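# Slide a card sheet under a slightly tilted crate

## Task

Push the card sheet, kept flat, beneath the plastic crate until clearly more than half of the sheet lies under it. The sheet is what moves: the crate must stay roughly in its starting spot and orientation throughout, and crate and sheet may shift together only very slightly. Anything inside the crate must still be inside at the end. Raise one side of the crate a little so the sheet glides in without resistance; shoving much of the sheet under by force is a failure. The crate must never leave the table entirely, and while tilted it must not bump any other object on the table; either is a failure. Ending with the crate still held up is a failure: set it down, release it and pull the grippers away. The result must hold by itself, without the robot keeping it in place. Knocking or placing anything off the table is also a failure.

## Robot and tools

ROBOT. Two arms, left_arm and right_arm, face each other across the table; left_arm's base sits on the +y side (the names do not match image sides). Each has a parallel gripper whose fingers point along its own +x axis and close along its own y axis. The reported hand position is the point between the finger pads, 3 to 4 cm behind the tips. Loose objects may occasionally get a small push from outside.

FRAME. All reported poses share one scene frame: origin at the table centre, +z up, table surface at z = +0.020 m. Positions are in metres, orientations are quaternions in w,x,y,z order, velocities in m/s and rad/s. Printed hand positions can be slightly wrong, worse when the arm is stretched.

ROW FORMAT. Every motion command is a single list of 14 numbers, each in [-1, 1]: dx, dy, dz, rx, ry, rz, opening for left_arm, then the same seven for right_arm. Always send all 14, even if one arm should not move. dx..rz are an offset, not a pose: they are expressed in that gripper's own axes and counted from the gripper's pose in the most recent result that showed it (before any such result in the scene, or for the second and later calls within one reply, from where the arm is when the action begins). Scale: 1.0 equals 0.6 m of translation or 180 degrees; rx, ry, rz form one rotation vector. Opening is absolute, not an offset: +1 is fully open (0.088 m), empty fingers touch near -0.80, and values down to -1 close no further. Allow at least 0.5 s for a full close. Because zeros mean 'return to the reference pose', they are not a pause; to keep an arm still, send the offset back to where it should be.

execute_actions: arguments actions (a list with zero or one item) and optional pictures (boolean). An empty list just reports the state. An action item {"rows": [...], "steps": n} runs up to 15 control steps of 1/30 s; each row is one step, and the last row repeats if rows run out. Every row is counted from the same reference pose, not chained. A wait item {"steps": n} (up to 300) sends nothing and returns once n steps have elapsed since the previous result, your thinking time included. A refused call does nothing.

move: arguments target (one 14-number row as above, offsets from the last shown pose) and speed (m/s, 0.002 to 0.5, default 0.25; rotation capped at twice that in rad/s). Both grippers travel straight toward their targets and finish together, lasting 0.5 to 10 s; longer paths are cut off at 10 s. The path starts once the robot is at rest or after 3 s. Rotation takes the shorter direction. Nothing slows for obstacles or the other arm; grippers may lag, wander or overshoot the speed, especially near full reach. Opening is applied at the start. Contacts are harder at higher speed and with targets set deeper past the contact. The result adds a move: line with the ending (done, off_target, moving, held, fault), which limits acted (paced = pose clipped; held = a check blocked some steps, after which the arm may jump fast), and each gripper's distance from its target. If only one arm is named, the other finished fine.

wait: seconds from 0 to 10; the robot gets nothing new meanwhile.

zoom_image: camera (cam_high, cam_low, cam_left_wrist, cam_right_wrist) and region [x0, y0, x1, y1] in pixels, top-left origin, at most 504 by 504. All four cameras give 504x504 images, in that order, with each execute_actions result unless pictures is false; move results include them too.

finished_scene: argument scene, the number of the current scene. Replying without any tool call ends the whole run.

CONTROL LIMITS. Each step the commanded pose is clipped to 70 mm and 16 degrees from the measured pose; position wins over orientation when both cannot be met. After an action the arm only continues to its last clipped pose, so check the result and send the remainder. Friction can leave the gripper short or slightly tilted; small moves may not happen. A Hand target line shows where the controller is driving each gripper.

RESULT LINES. The state line shows left_arm | right_arm poses and velocities. grip_measured is the measured opening on the command scale (the last Joint positions value gives it in metres; readings may be off by about 1 mm). To hold something, command an opening well below grip_measured; lower squeezes harder (about 34 N per pad max; fast closes can spike). 'pose unreachable' means the clearance check altered or blocked that arm's command; HELD marks affected steps. Joint ranges (rad): waist -3.054 to 3.054, shoulder 0 to 3.142, elbow 0 to 2.356, wrist pitch and yaw -1.571 to 1.571, wrist roll -3.142 to 3.142. Load limits (N m): waist 17, shoulder 21.1, elbow 21, wrist pitch 5.55, wrist yaw 5.53, wrist roll 5.19; exceeding one stops that arm 10 s (TORQUE FAULT). MOTOR HOT appears from 50 °C; at 95 °C an OVER-TEMPERATURE FAULT holds the arm, and if it does not cool it goes limp.

AVOID. Arms colliding or pressing each other; hard or fast contact; lifting the crate fully; letting a tilted crate hit other items; pushing the sheet against resistance; spilling crate contents; dropping anything off the table; finishing while still gripping or supporting the crate. A sensible order: one arm raises one edge of the crate a little while its far edge stays on the table, the other slides the sheet in gently, then lower the crate, open, and withdraw both arms.

Each tool is called after "Emit:" by a JSON object that holds its "method" and its "body".

## Session

Emit:
{"method": "execute_actions", "body": {"actions": []}}

Scene clock: 0.00 s of 4050.00 s.
left_arm: end_effector_position=(-0.0768, +0.2465, +0.2933) grip_measured=+0.831 end_effector_quat_wxyz=(+0.362, +0.480, -0.566, -0.565) end_effector_velocity=(+0.000, +0.001, -0.001) end_effector_angular_velocity=(-0.005, -0.008, +0.004) | right_arm: end_effector_position=(+0.1864, -0.4396, +0.3580) grip_measured=+0.856 end_effector_quat_wxyz=(+0.520, +0.555, +0.620, -0.191) end_effector_velocity=(+0.000, -0.002, +0.003) end_effector_angular_velocity=(+0.011, -0.012, -0.017)
Joint positions: left_arm=[0.058 1.1   0.33  0.634 0.214 1.701 0.08 ] | right_arm=[-1.333  1.37   1.551 -1.482 -0.474  1.393  0.081]
Joint velocities: left_arm=[-0.002 -0.002 -0.007  0.007 -0.007  0.007 -0.   ] | right_arm=[-0.012 -0.012 -0.002  0.007 -0.007  0.007 -0.   ]
Heat: left arm: hottest wrist roll 20 °C (+0.0 °C/min); right arm: hottest wrist roll 21 °C (+0.0 °C/min).
Hand target (left_arm): -0.077, +0.246, +0.293; -0.362, -0.480, +0.566, +0.565
Hand target (right_arm): +0.186, -0.440, +0.358; +0.520, +0.555, +0.620, -0.191

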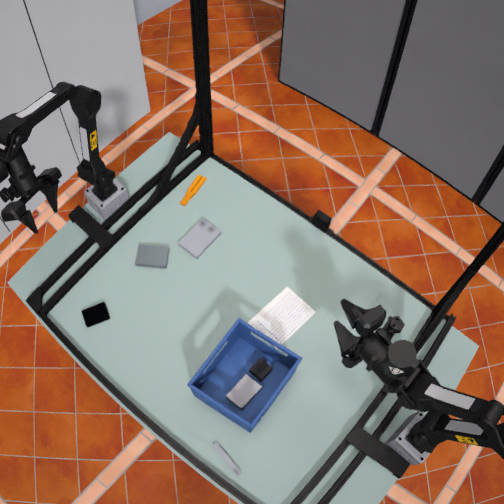

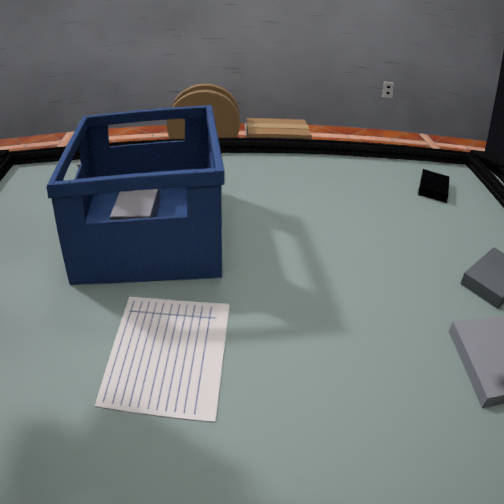

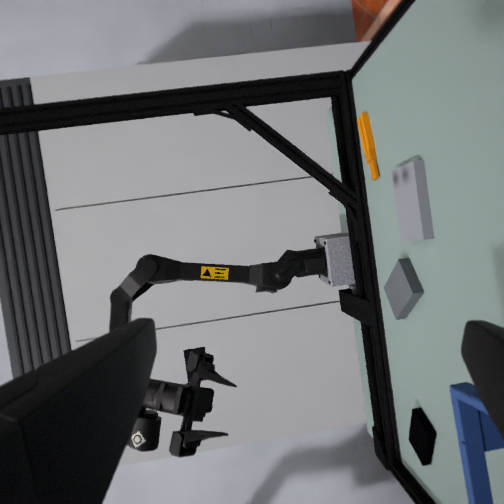

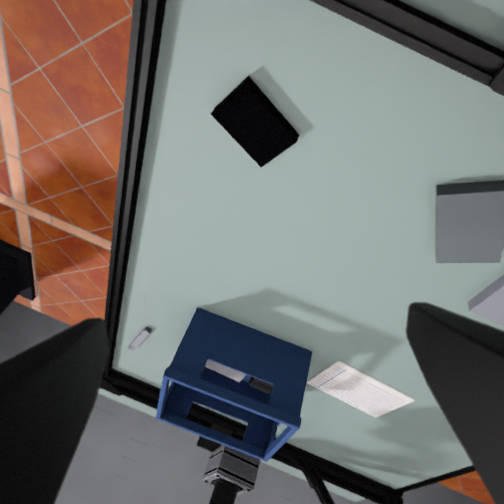

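Emit:
{"method": "move", "body": {"target": [0.037,-0.01,-0.145,-0.498,0.404,-0.336,1,0.275,-0.36,-0.462,-0.845,0.05,0.091,-0.8], "speed": 0.3}}

Scene clock: 23.03 s of 4050.00 s.
left_arm: end_effector_position=(+0.0001, +0.2014, +0.2937) grip_measured=+0.995 end_effector_quat_wxyz=(+0.502, +0.503, +0.494, -0.501) end_effector_velocity=(+0.000, -0.001, +0.002) end_effector_angular_velocity=(+0.008, -0.007, +0.005) | right_arm: end_effector_position=(-0.1033, -0.2013, +0.2502) grip_measured=-0.777 end_effector_quat_wxyz=(+0.641, -0.291, +0.307, +0.640) end_effector_velocity=(-0.002, +0.002, -0.002) end_effector_angular_velocity=(-0.003, -0.009, +0.024)
Joint positions: left_arm=[ 0.183  1.984  1.965 -1.545 -0.01   0.064  0.088] | right_arm=[ 0.276  1.355  0.993 -0.521  0.124  0.178  0.001]
Joint velocities: left_arm=[-0.002  0.012  0.027 -0.022 -0.007 -0.007 -0.   ] | right_arm=[ 0.002  0.012  0.002  0.007 -0.007 -0.022 -0.   ]
Heat: left arm: hottest elbow 22 °C (+5.2 °C/min); right arm: hottest elbow 23 °C (+5.2 °C/min).
Hand target (left_arm): +0.001, +0.199, +0.292; +0.501, +0.500, +0.499, -0.499
Hand target (right_arm): -0.105, -0.198, +0.252; +0.640, -0.293, +0.301, +0.643
Off the commanded pose (left_arm): 0.001 m, 1 deg.
Off the commanded pose (right_arm): 0.004 m, 1 deg.
move: done

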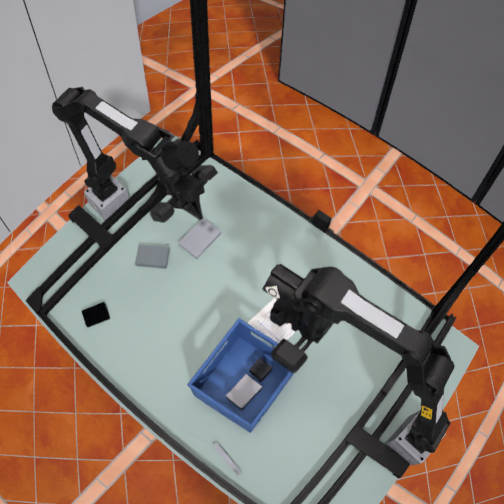

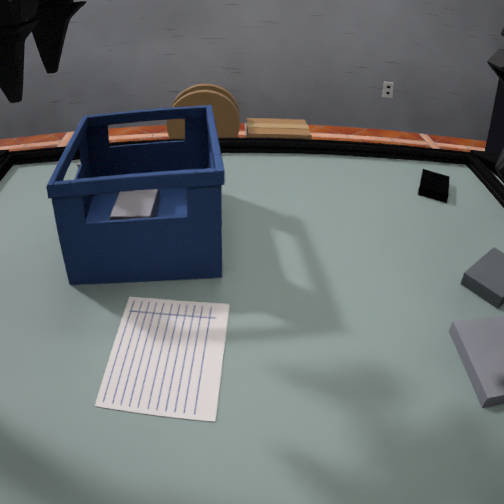

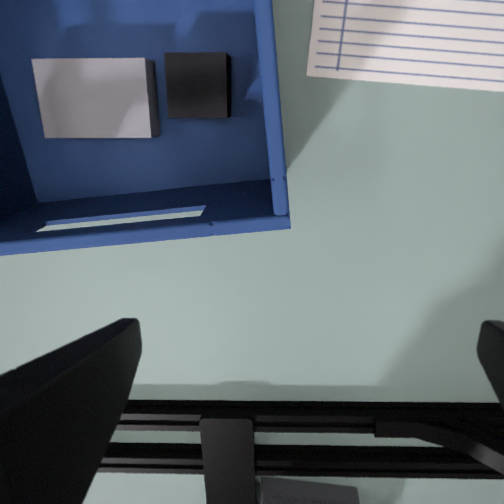

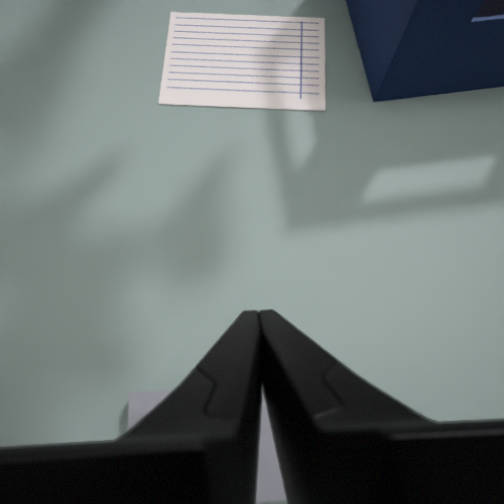

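Emit:
{"method": "move", "body": {"target": [0.12,0,0.135,0,0,0,1,0.367,0.08,0.127,0,0,0,-0.8]}}

Scene clock: 27.50 s of 4050.00 s.
left_arm: end_effector_position=(+0.0011, +0.1224, +0.2258) grip_measured=+0.995 end_effector_quat_wxyz=(+0.503, +0.501, +0.492, -0.503) end_effector_velocity=(-0.000, +0.002, -0.008) end_effector_angular_velocity=(+0.027, -0.006, -0.010) | right_arm: end_effector_position=(-0.1495, -0.0038, +0.1320) grip_measured=-0.777 end_effector_quat_wxyz=(+0.641, -0.291, +0.304, +0.642) end_effector_velocity=(+0.006, -0.002, -0.009) end_effector_angular_velocity=(-0.030, -0.017, -0.006)
Joint positions: left_arm=[ 0.175  2.32   2.223 -1.46  -0.008  0.057  0.088] | right_arm=[ 0.286  2.239  1.596 -0.234  0.131  0.182  0.001]
Joint velocities: left_arm=[-0.002  0.017 -0.002 -0.007 -0.007  0.007  0.   ] | right_arm=[-0.007  0.017  0.007 -0.022  0.007 -0.007 -0.   ]
Heat: left arm: hottest elbow 22 °C (+4.4 °C/min); right arm: hottest elbow 23 °C (+4.4 °C/min).
Hand target (left_arm): -0.000, +0.121, +0.222; +0.502, +0.503, +0.494, -0.501
Hand target (right_arm): -0.151, -0.002, +0.128; +0.641, -0.292, +0.307, +0.640
Off the commanded pose (left_arm): 0.004 m, 0 deg.
Off the commanded pose (right_arm): 0.004 m, 0 deg.
move: done

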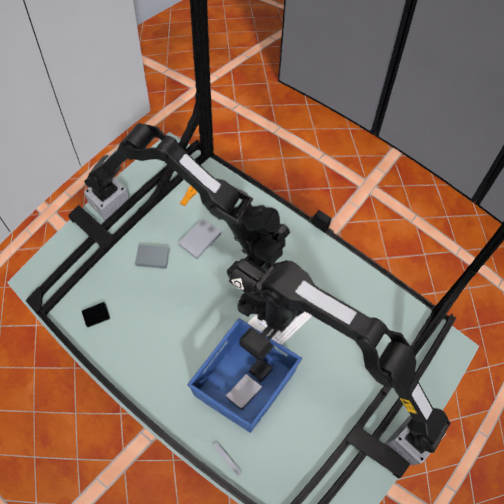

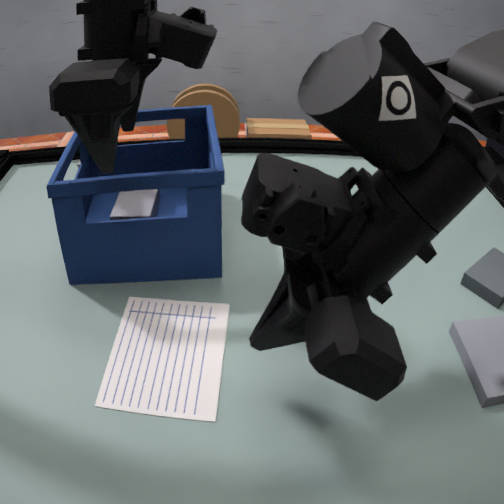

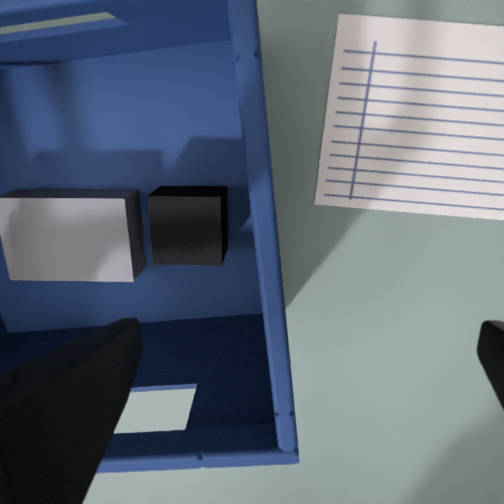

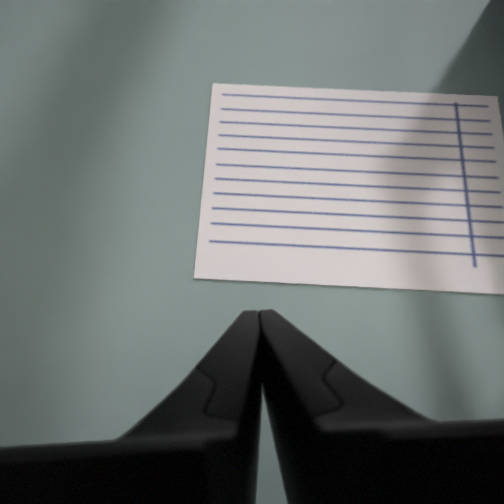

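Emit:
{"method": "move", "body": {"target": [0.09,0.012,0.02,-0.025,0,0,1,0,0.03,0,-0.5,0,0,-0.8]}}

Emit:
{"method": "move", "body": {"target": [0,0,0,0,0,0,0.3,0.09,-0.03,0,0,0.14,0,-0.8]}}

Scene clock: 37.50 s of 4050.00 s.
left_arm: end_effector_position=(+0.0072, +0.1075, +0.1816) grip_measured=+0.995 end_effector_quat_wxyz=(+0.527, +0.477, +0.504, -0.491) end_effector_velocity=(-0.002, -0.002, +0.002) end_effector_angular_velocity=(-0.013, +0.007, +0.019) | right_arm: end_effector_position=(-0.1655, -0.0050, +0.1348) grip_measured=-0.777 end_effector_quat_wxyz=(+0.253, -0.657, -0.236, +0.670) end_effector_velocity=(+0.001, -0.002, -0.001) end_effector_angular_velocity=(-0.008, -0.011, +0.019)
Joint positions: left_arm=[ 0.187  2.359  2.114 -1.288 -0.008 -0.003  0.088] | right_arm=[ 0.321  2.243  1.614 -0.249  0.153 -1.35   0.001]
Joint velocities: left_arm=[-0.002 -0.002  0.002  0.007  0.007 -0.022  0.   ] | right_arm=[-0.002 -0.002 -0.002 -0.007 -0.007 -0.022 -0.   ]
Heat: left arm: hottest elbow 22 °C (+3.2 °C/min); right arm: hottest elbow 24 °C (+4.8 °C/min).
Hand target (left_arm): +0.009, +0.110, +0.172; +0.523, +0.481, +0.512, -0.483
Hand target (right_arm): -0.168, -0.004, +0.132; -0.248, +0.659, +0.239, -0.669
Off the commanded pose (left_arm): 0.010 m, 1 deg.
Off the commanded pose (right_arm): 0.004 m, 1 deg.
move: off_target (left_arm)

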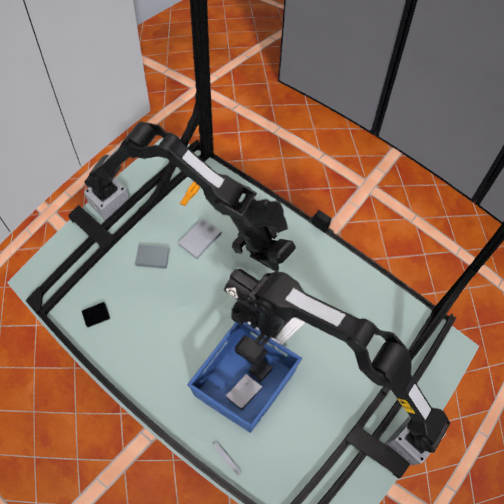

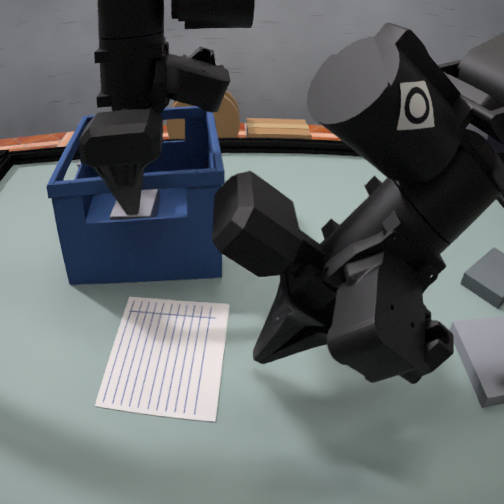

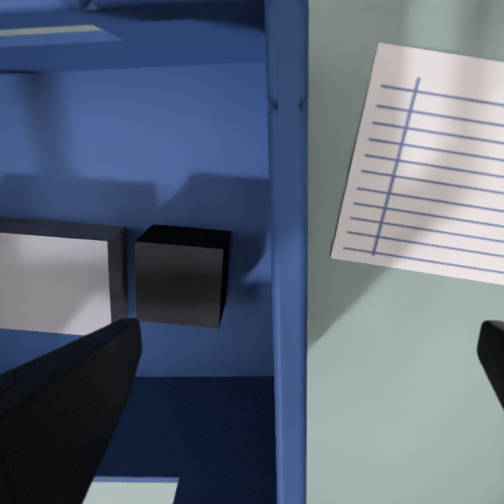

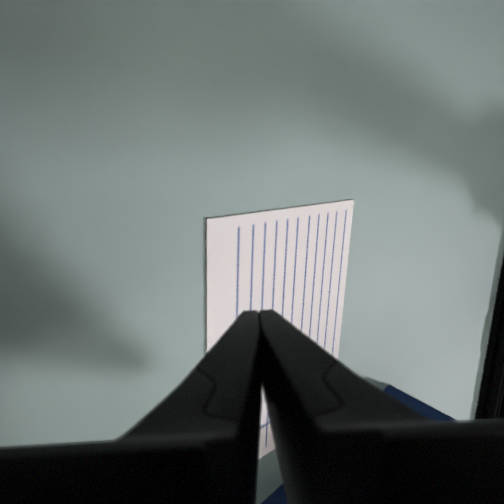

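Scene clock: 39.07 s of 4050.00 s.
left_arm: end_effector_position=(+0.0072, +0.1075, +0.1816) grip_measured=+0.300 end_effector_quat_wxyz=(+0.527, +0.477, +0.504, -0.491) end_effector_velocity=(-0.000, +0.002, -0.002) end_effector_angular_velocity=(+0.013, -0.007, -0.009) | right_arm: end_effector_position=(-0.1634, +0.0427, +0.1101) grip_measured=-0.777 end_effector_quat_wxyz=(-0.300, +0.786, +0.178, -0.511) end_effector_velocity=(+0.003, -0.000, -0.002) end_effector_angular_velocity=(-0.016, -0.009, -0.011)
Joint positions: left_arm=[ 0.187  2.359  2.114 -1.288 -0.009 -0.003  0.054] | right_arm=[ 0.406  2.634  2.211 -0.607  0.625 -1.225  0.001]
Joint velocities: left_arm=[-0.002  0.002 -0.002 -0.007 -0.007  0.007 -0.   ] | right_arm=[-0.002  0.017  0.032 -0.037  0.007  0.007 -0.   ]
Heat: left arm: hottest elbow 22 °C (+3.1 °C/min); right arm: hottest elbow 25 °C (+6.1 °C/min).
Hand target (left_arm): +0.007, +0.108, +0.182; +0.527, +0.477, +0.504, -0.491
Hand target (right_arm): -0.165, +0.043, +0.104; -0.299, +0.787, +0.176, -0.510
Off the commanded pose (left_arm): 0.000 m, 0 deg.
Off the commanded pose (right_arm): 0.005 m, 0 deg.
move: done

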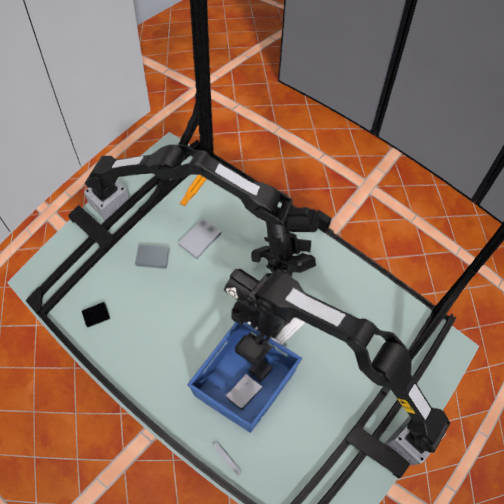

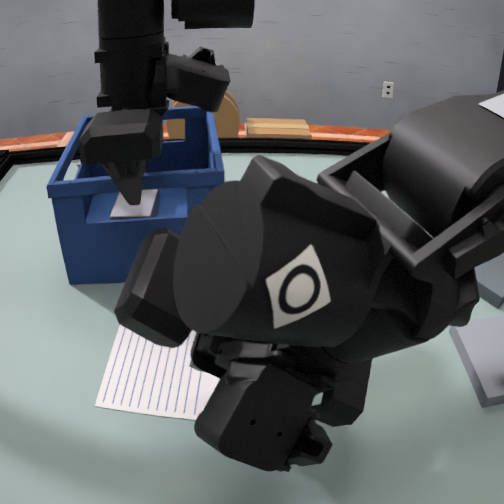

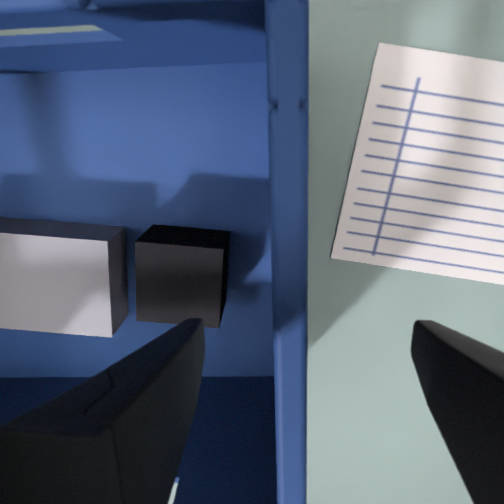

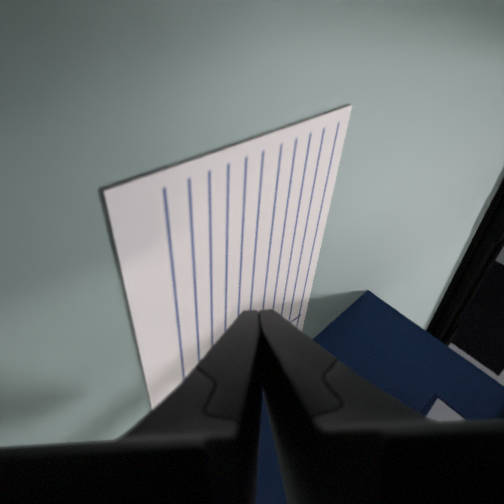

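Emit:
{"method": "move", "body": {"target": [0.035,0.011,0,0,0,0,-0.2,0.052,0.049,0.03,0,0,0,-0.8], "speed": 0.1}}

Scene clock: 44.70 s of 4050.00 s.
left_arm: end_effector_position=(+0.0128, +0.1048, +0.1672) grip_measured=-0.199 end_effector_quat_wxyz=(+0.532, +0.473, +0.499, -0.494) end_effector_velocity=(+0.000, -0.002, -0.002) end_effector_angular_velocity=(-0.012, -0.008, +0.005) | right_arm: end_effector_position=(-0.1660, +0.0462, +0.0780) grip_measured=-0.777 end_effector_quat_wxyz=(-0.308, +0.782, +0.182, -0.511) end_effector_velocity=(-0.004, +0.002, +0.000) end_effector_angular_velocity=(+0.015, -0.005, +0.008)
Joint positions: left_arm=[ 0.198  2.359  2.056 -1.214 -0.009  0.008  0.029] | right_arm=[ 0.409  2.685  2.172 -0.5    0.627 -1.224  0.001]
Joint velocities: left_arm=[-0.002 -0.002 -0.012  0.022 -0.007 -0.007 -0.001] | right_arm=[ 0.007  0.002 -0.002  0.022  0.007 -0.007 -0.   ]
Heat: left arm: hottest shoulder 23 °C (+4.0 °C/min); right arm: hottest shoulder 25 °C (+5.4 °C/min).
Hand target (left_arm): +0.014, +0.107, +0.161; +0.527, +0.477, +0.504, -0.491
Hand target (right_arm): -0.167, +0.043, +0.064; -0.300, +0.786, +0.178, -0.511
Off the commanded pose (left_arm): 0.007 m, 1 deg.
Off the commanded pose (right_arm): 0.014 m, 1 deg.
move: off_target (right_arm)

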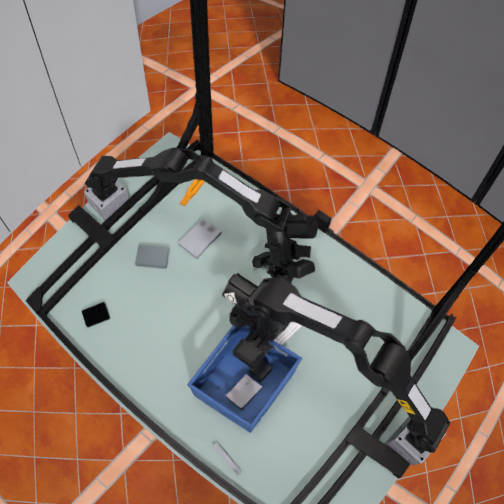

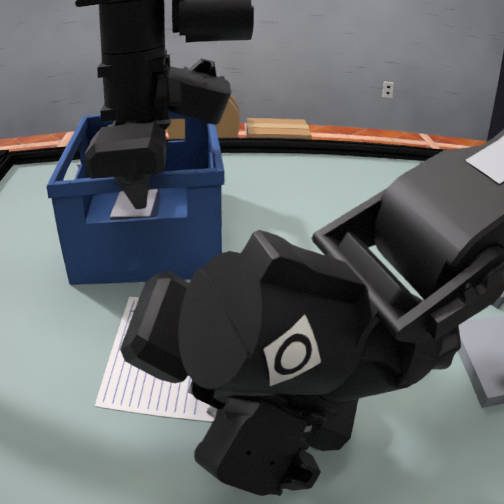

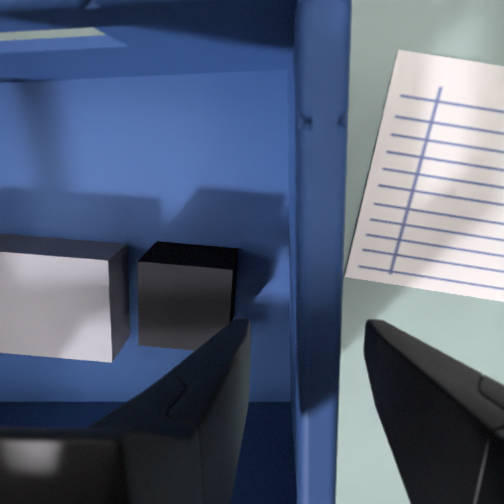

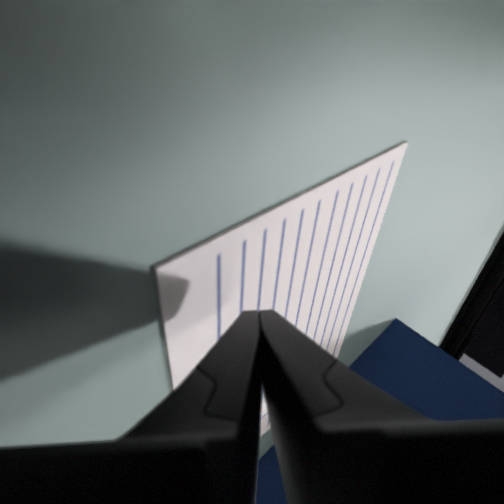

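Emit:
{"method": "move", "body": {"target": [0,-0.005,0,0,0,0,-1,0.07,-0.01,0.01,0,0,0,-0.8], "speed": 0.06}}

Emit:
{"method": "move", "body": {"target": [-0.045,0.02,0,0,0,-0.03,-1,0,0,0,0,0,0,-0.8], "speed": 0.03}}

Scene clock: 49.80 s of 4050.00 s.
left_arm: end_effector_position=(+0.0123, +0.1052, +0.1666) grip_measured=-0.639 end_effector_quat_wxyz=(+0.534, +0.469, +0.504, -0.491) end_effector_velocity=(+0.002, +0.002, +0.000) end_effector_angular_velocity=(+0.009, -0.020, +0.021) | right_arm: end_effector_position=(-0.1606, +0.0790, +0.0805) grip_measured=-0.777 end_effector_quat_wxyz=(-0.329, +0.766, +0.202, -0.515) end_effector_velocity=(+0.000, +0.001, +0.001) end_effector_angular_velocity=(-0.009, -0.016, +0.026)
Joint positions: left_arm=[ 0.198  2.36   2.055 -1.214 -0.007 -0.006  0.008] | right_arm=[ 0.379  2.795  2.365 -0.49   0.603 -1.275  0.001]
Joint velocities: left_arm=[-0.002 -0.002 -0.002 -0.007 -0.022 -0.022 -0.   ] | right_arm=[-0.002 -0.002 -0.002  0.007 -0.007 -0.037 -0.   ]
Heat: left arm: hottest shoulder 24 °C (+4.8 °C/min); right arm: hottest shoulder 26 °C (+6.0 °C/min).
Hand target (left_arm): +0.010, +0.105, +0.167; +0.532, +0.473, +0.499, -0.494
Hand target (right_arm): -0.154, +0.075, +0.052; -0.311, +0.777, +0.192, -0.513
Off the commanded pose (left_arm): 0.003 m, 1 deg.
Off the commanded pose (right_arm): 0.030 m, 4 deg.
joint sent to its limit (right arm) — the command would take joint 3 (elbow) past its upper limit, so that joint was sent only as far as its limit.
move: off_target (right_arm)

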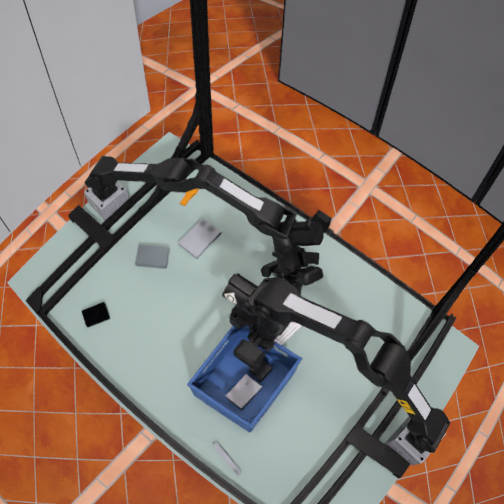

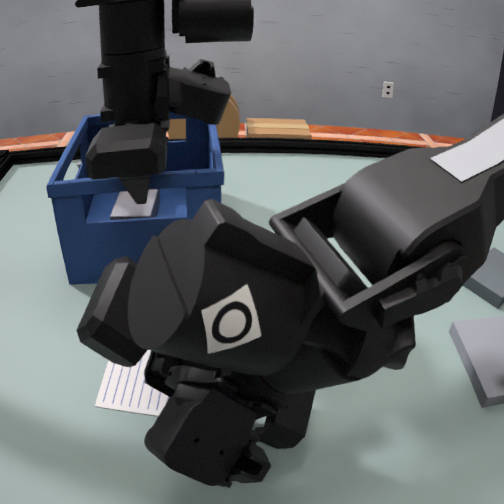

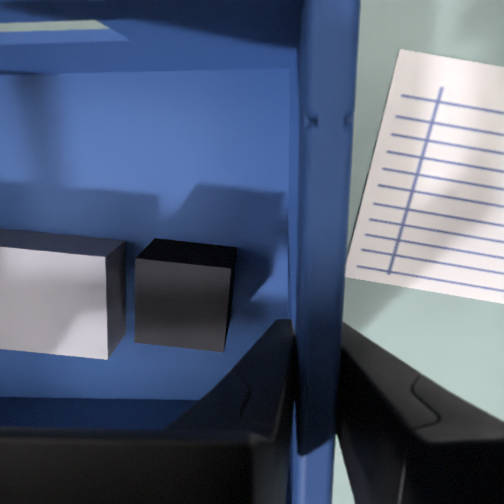

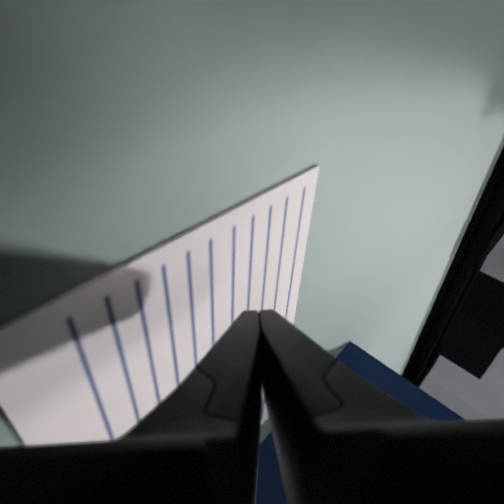

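Scene clock: 51.63 s of 4050.00 s.
left_arm: end_effector_position=(+0.0224, +0.1092, +0.1823) grip_measured=-0.639 end_effector_quat_wxyz=(+0.504, +0.454, +0.526, -0.512) end_effector_velocity=(+0.002, +0.002, +0.002) end_effector_angular_velocity=(+0.014, -0.005, +0.010) | right_arm: end_effector_position=(-0.1607, +0.0793, +0.0820) grip_measured=-0.777 end_effector_quat_wxyz=(-0.330, +0.765, +0.203, -0.515) end_effector_velocity=(-0.001, -0.001, -0.002) end_effector_angular_velocity=(-0.021, +0.000, +0.025)
Joint positions: left_arm=[ 0.249  2.366  2.127 -1.304  0.083  0.057  0.008] | right_arm=[ 0.379  2.792  2.365 -0.489  0.603 -1.275  0.001]
Joint velocities: left_arm=[ 0.002  0.002  0.012 -0.022 -0.007 -0.007 -0.   ] | right_arm=[-0.002 -0.002 -0.002 -0.007 -0.022 -0.022  0.   ]
Heat: left arm: hottest shoulder 25 °C (+5.8 °C/min); right arm: hottest shoulder 27 °C (+7.0 °C/min).
Hand target (left_arm): +0.024, +0.107, +0.193; +0.510, +0.445, +0.525, -0.515
Hand target (right_arm): -0.161, +0.079, +0.080; -0.329, +0.766, +0.202, -0.515
Off the commanded pose (left_arm): 0.012 m, 1 deg.
Off the commanded pose (right_arm): 0.002 m, 0 deg.
joint sent to its limit (right arm) — the command would take joint 3 (elbow) past its upper limit, so that joint was sent only as far as its limit.
move: off_target (left_arm)

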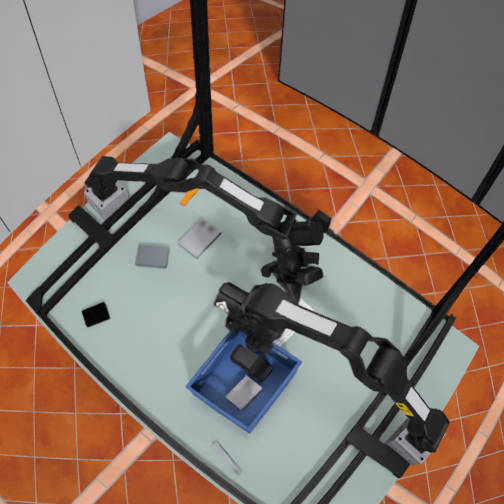

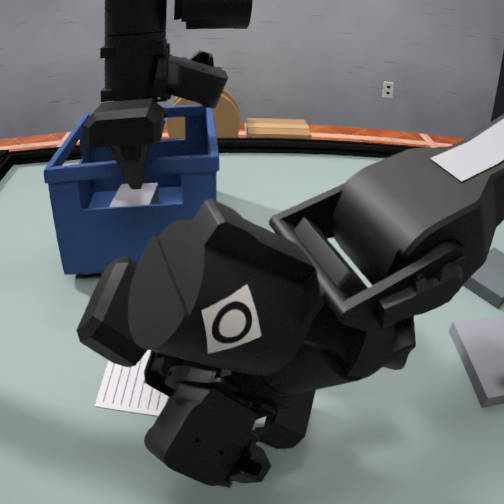

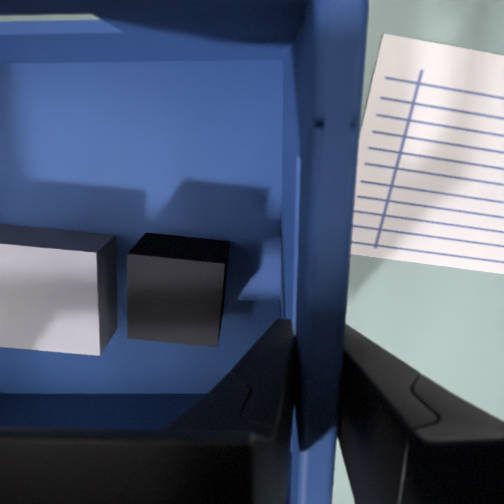

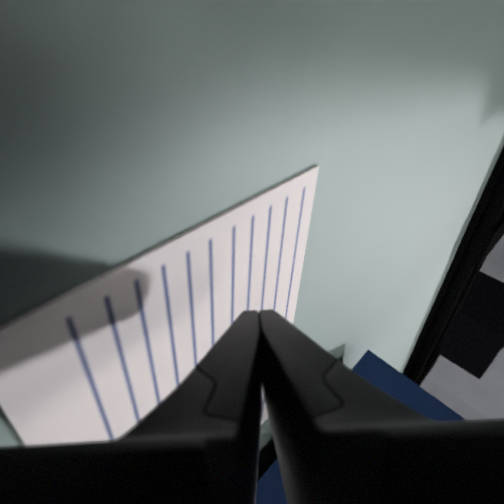

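Emit:
{"method": "move", "body": {"target": [-0.015,0,0,0,0,0,-1,-0.035,0.012,-0.012,0.6,0,0,-0.8], "speed": 0.4}}

Emit:
{"method": "move", "body": {"target": [-0.01,0,0,0,0,0,-1,0.055,0,-0.062,0,0,0,-0.8], "speed": 0.05}}

Scene clock: 60.73 s of 4050.00 s.
left_arm: end_effector_position=(+0.0213, +0.1118, +0.1810) grip_measured=-0.639 end_effector_quat_wxyz=(+0.497, +0.461, +0.530, -0.510) end_effector_velocity=(-0.001, +0.005, +0.000) end_effector_angular_velocity=(+0.023, -0.004, +0.005) | right_arm: end_effector_position=(-0.1600, +0.0583, +0.0823) grip_measured=-0.777 end_effector_quat_wxyz=(+0.811, -0.194, +0.298, +0.464) end_effector_velocity=(+0.001, -0.001, -0.001) end_effector_angular_velocity=(-0.000, +0.017, -0.013)
Joint positions: left_arm=[ 0.248  2.375  2.138 -1.325  0.083  0.064  0.008] | right_arm=[ 0.389  2.684  2.161 -0.418  0.609  0.615  0.001]
Joint velocities: left_arm=[-0.002 -0.002 -0.002 -0.022 -0.007 -0.007 -0.   ] | right_arm=[-0.002 -0.002 -0.002 -0.007 -0.007  0.022  0.   ]
Heat: left arm: hottest shoulder 28 °C (+8.0 °C/min); right arm: hottest shoulder 32 °C (+11.0 °C/min).
Hand target (left_arm): +0.023, +0.110, +0.191; +0.504, +0.454, +0.526, -0.512
Hand target (right_arm): -0.162, +0.059, +0.093; +0.813, -0.183, +0.297, +0.467
Off the commanded pose (left_arm): 0.011 m, 1 deg.
Off the commanded pose (right_arm): 0.010 m, 1 deg.
move: off_target (left_arm, right_arm)

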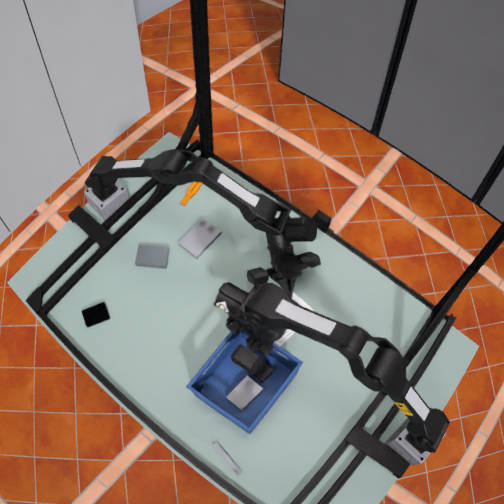

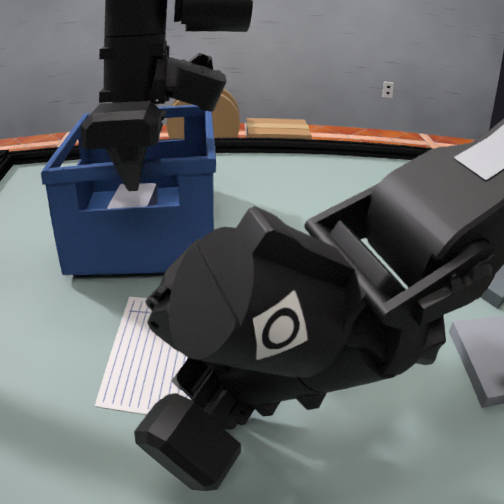

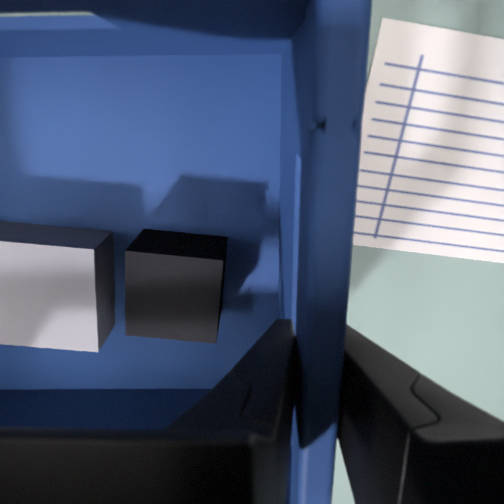

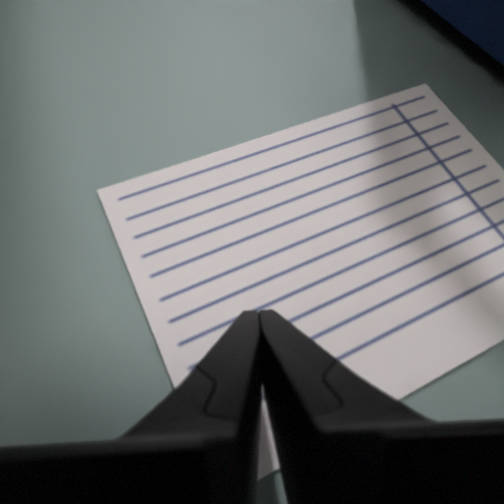

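Scene clock: 61.97 s of 4050.00 s.
left_arm: end_effector_position=(+0.0206, +0.1133, +0.1786) grip_measured=-0.639 end_effector_quat_wxyz=(+0.492, +0.465, +0.532, -0.509) end_effector_velocity=(-0.003, +0.006, +0.003) end_effector_angular_velocity=(+0.026, +0.011, +0.005) | right_arm: end_effector_position=(-0.1615, +0.0647, +0.0632) grip_measured=-0.777 end_effector_quat_wxyz=(+0.815, -0.167, +0.290, +0.472) end_effector_velocity=(-0.002, +0.003, -0.001) end_effector_angular_velocity=(+0.002, +0.007, +0.025)
Joint positions: left_arm=[ 0.246  2.382  2.141 -1.334  0.083  0.07   0.008] | right_arm=[ 0.39   2.719  2.122 -0.286  0.616  0.615  0.001]
Joint velocities: left_arm=[-0.002 -0.002  0.007 -0.037  0.007 -0.007 -0.   ] | right_arm=[-0.002  0.002 -0.002  0.022 -0.022 -0.022 -0.   ]
Heat: left arm: hottest shoulder 28 °C (+8.0 °C/min); right arm: hottest shoulder 32 °C (+11.0 °C/min).
Hand target (left_arm): +0.022, +0.112, +0.187; +0.497, +0.461, +0.530, -0.510
Hand target (right_arm): -0.158, +0.056, +0.033; +0.811, -0.194, +0.298, +0.464
Off the commanded pose (left_arm): 0.009 m, 1 deg.
Off the commanded pose (right_arm): 0.032 m, 3 deg.
move: off_target (left_arm, right_arm)

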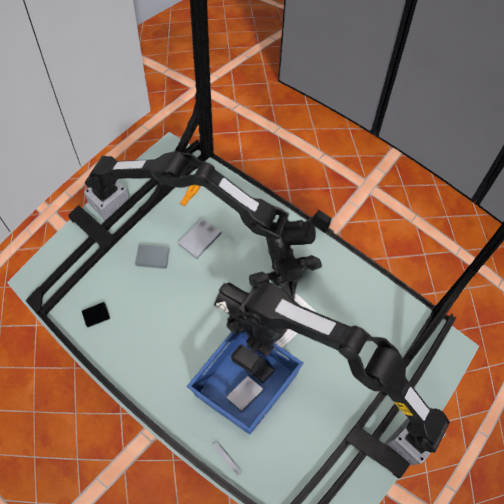

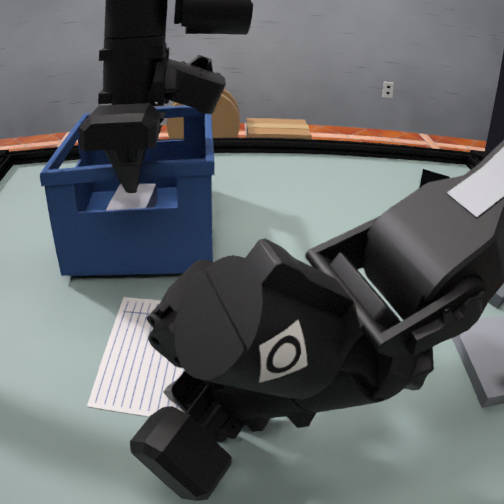

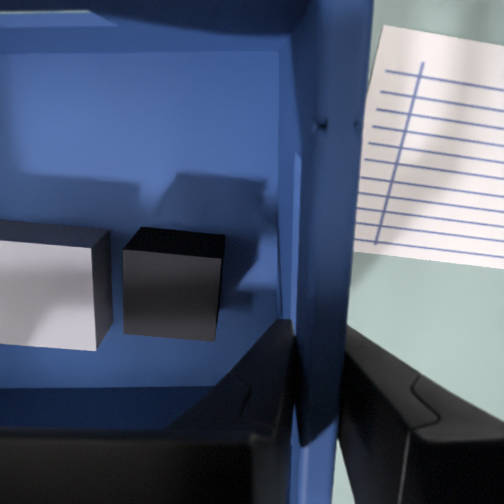

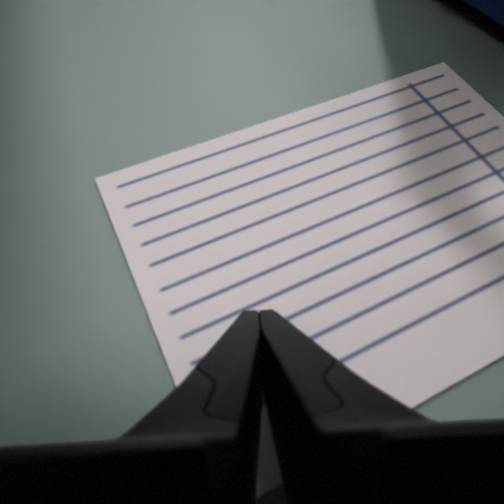

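Emit:
{"method": "execute_actions", "body": {"actions": [{"rows":[[-0.02,0.004,0.005,0,-0.01,0,-1,0.03,-0.007,-0.029,0,0,0,-0.8],[-0.024,0.004,0.01,0,-0.015,0,-1,0.034,-0.014,-0.026,0,0,0,-0.8],[-0.028,0.004,0.015,0,-0.02,0,-1,0.041,-0.027,-0.02,0,0,0,-0.8],[-0.028,0.004,0.015,0,-0.02,0,-1,0.048,-0.04,-0.014,0,0,0,-0.8],[-0.028,0.004,0.015,0,-0.02,0,-1,0.056,-0.054,-0.008,0,0,0,-0.8]]}]}}

Scene clock: 68.00 s of 4050.00 s.
left_arm: end_effector_position=(+0.0207, +0.1118, +0.1783) grip_measured=-0.639 end_effector_quat_wxyz=(+0.494, +0.463, +0.531, -0.509) end_effector_velocity=(+0.002, -0.001, +0.000) end_effector_angular_velocity=(-0.005, -0.008, +0.024) | right_arm: end_effector_position=(-0.1308, +0.0768, +0.0596) grip_measured=-0.777 end_effector_quat_wxyz=(+0.818, -0.142, +0.283, +0.480) end_effector_velocity=(-0.003, +0.002, +0.006) end_effector_angular_velocity=(+0.015, -0.013, +0.029)
Joint positions: left_arm=[ 0.247  2.384  2.142 -1.328  0.085  0.067  0.008] | right_arm=[ 0.329  2.713  2.055 -0.14   0.579  0.56   0.001]
Joint velocities: left_arm=[ 0.002 -0.002 -0.002  0.007 -0.007 -0.022 -0.   ] | right_arm=[ 0.002 -0.012 -0.017  0.037 -0.007 -0.037 -0.   ]
Heat: left arm: hottest shoulder 30 °C (+9.0 °C/min); right arm: hottest shoulder 32 °C (+11.0 °C/min).
Hand target (left_arm): +0.025, +0.105, +0.195; +0.509, +0.449, +0.516, -0.523
Hand target (right_arm): -0.122, +0.068, +0.039; +0.816, -0.167, +0.290, +0.472
Off the commanded pose (left_arm): 0.019 m, 3 deg.
Off the commanded pose (right_arm): 0.025 m, 3 deg.
Steps of this call (steps 1 to 166: nothing new was sent; steps 167 to 181: all 15 steps of this action). Readings (end_effector_position):
167: left_arm (+0.0202, +0.1140, +0.1782) | right_arm (-0.1618, +0.0657, +0.0629)
168: left_arm (+0.0202, +0.1140, +0.1782) | right_arm (-0.1619, +0.0673, +0.0636)
170: left_arm (+0.0202, +0.1137, +0.1782) | right_arm (-0.1604, +0.0687, +0.0614)
174: left_arm (+0.0206, +0.1124, +0.1782) | right_arm (-0.1478, +0.0731, +0.0597)
181: the state above

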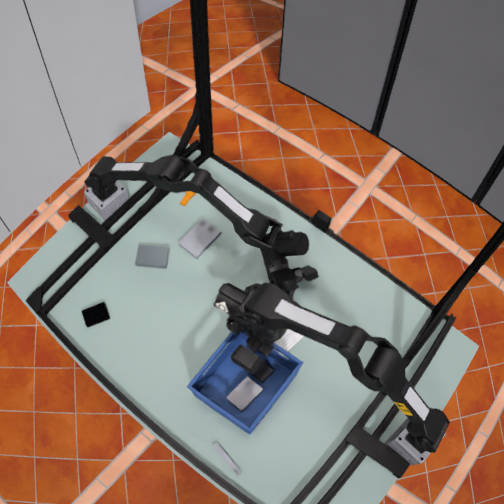

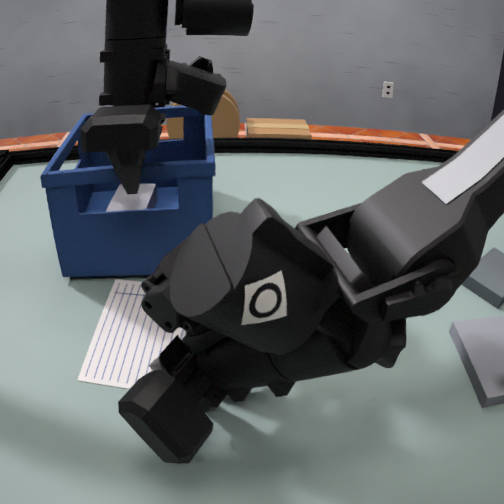

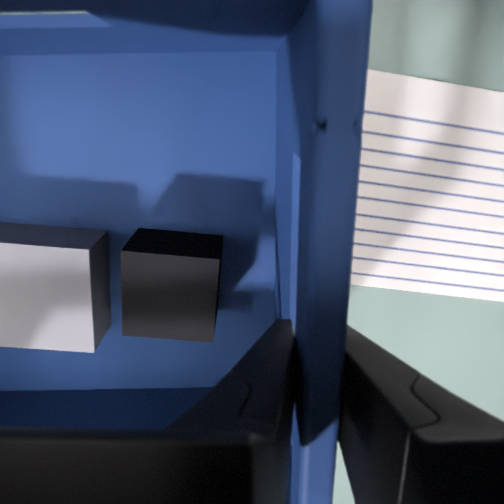

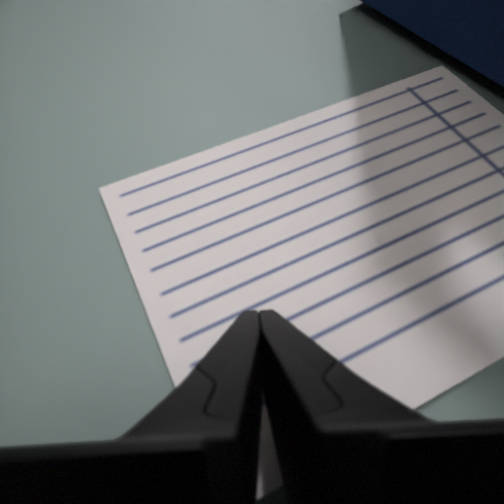

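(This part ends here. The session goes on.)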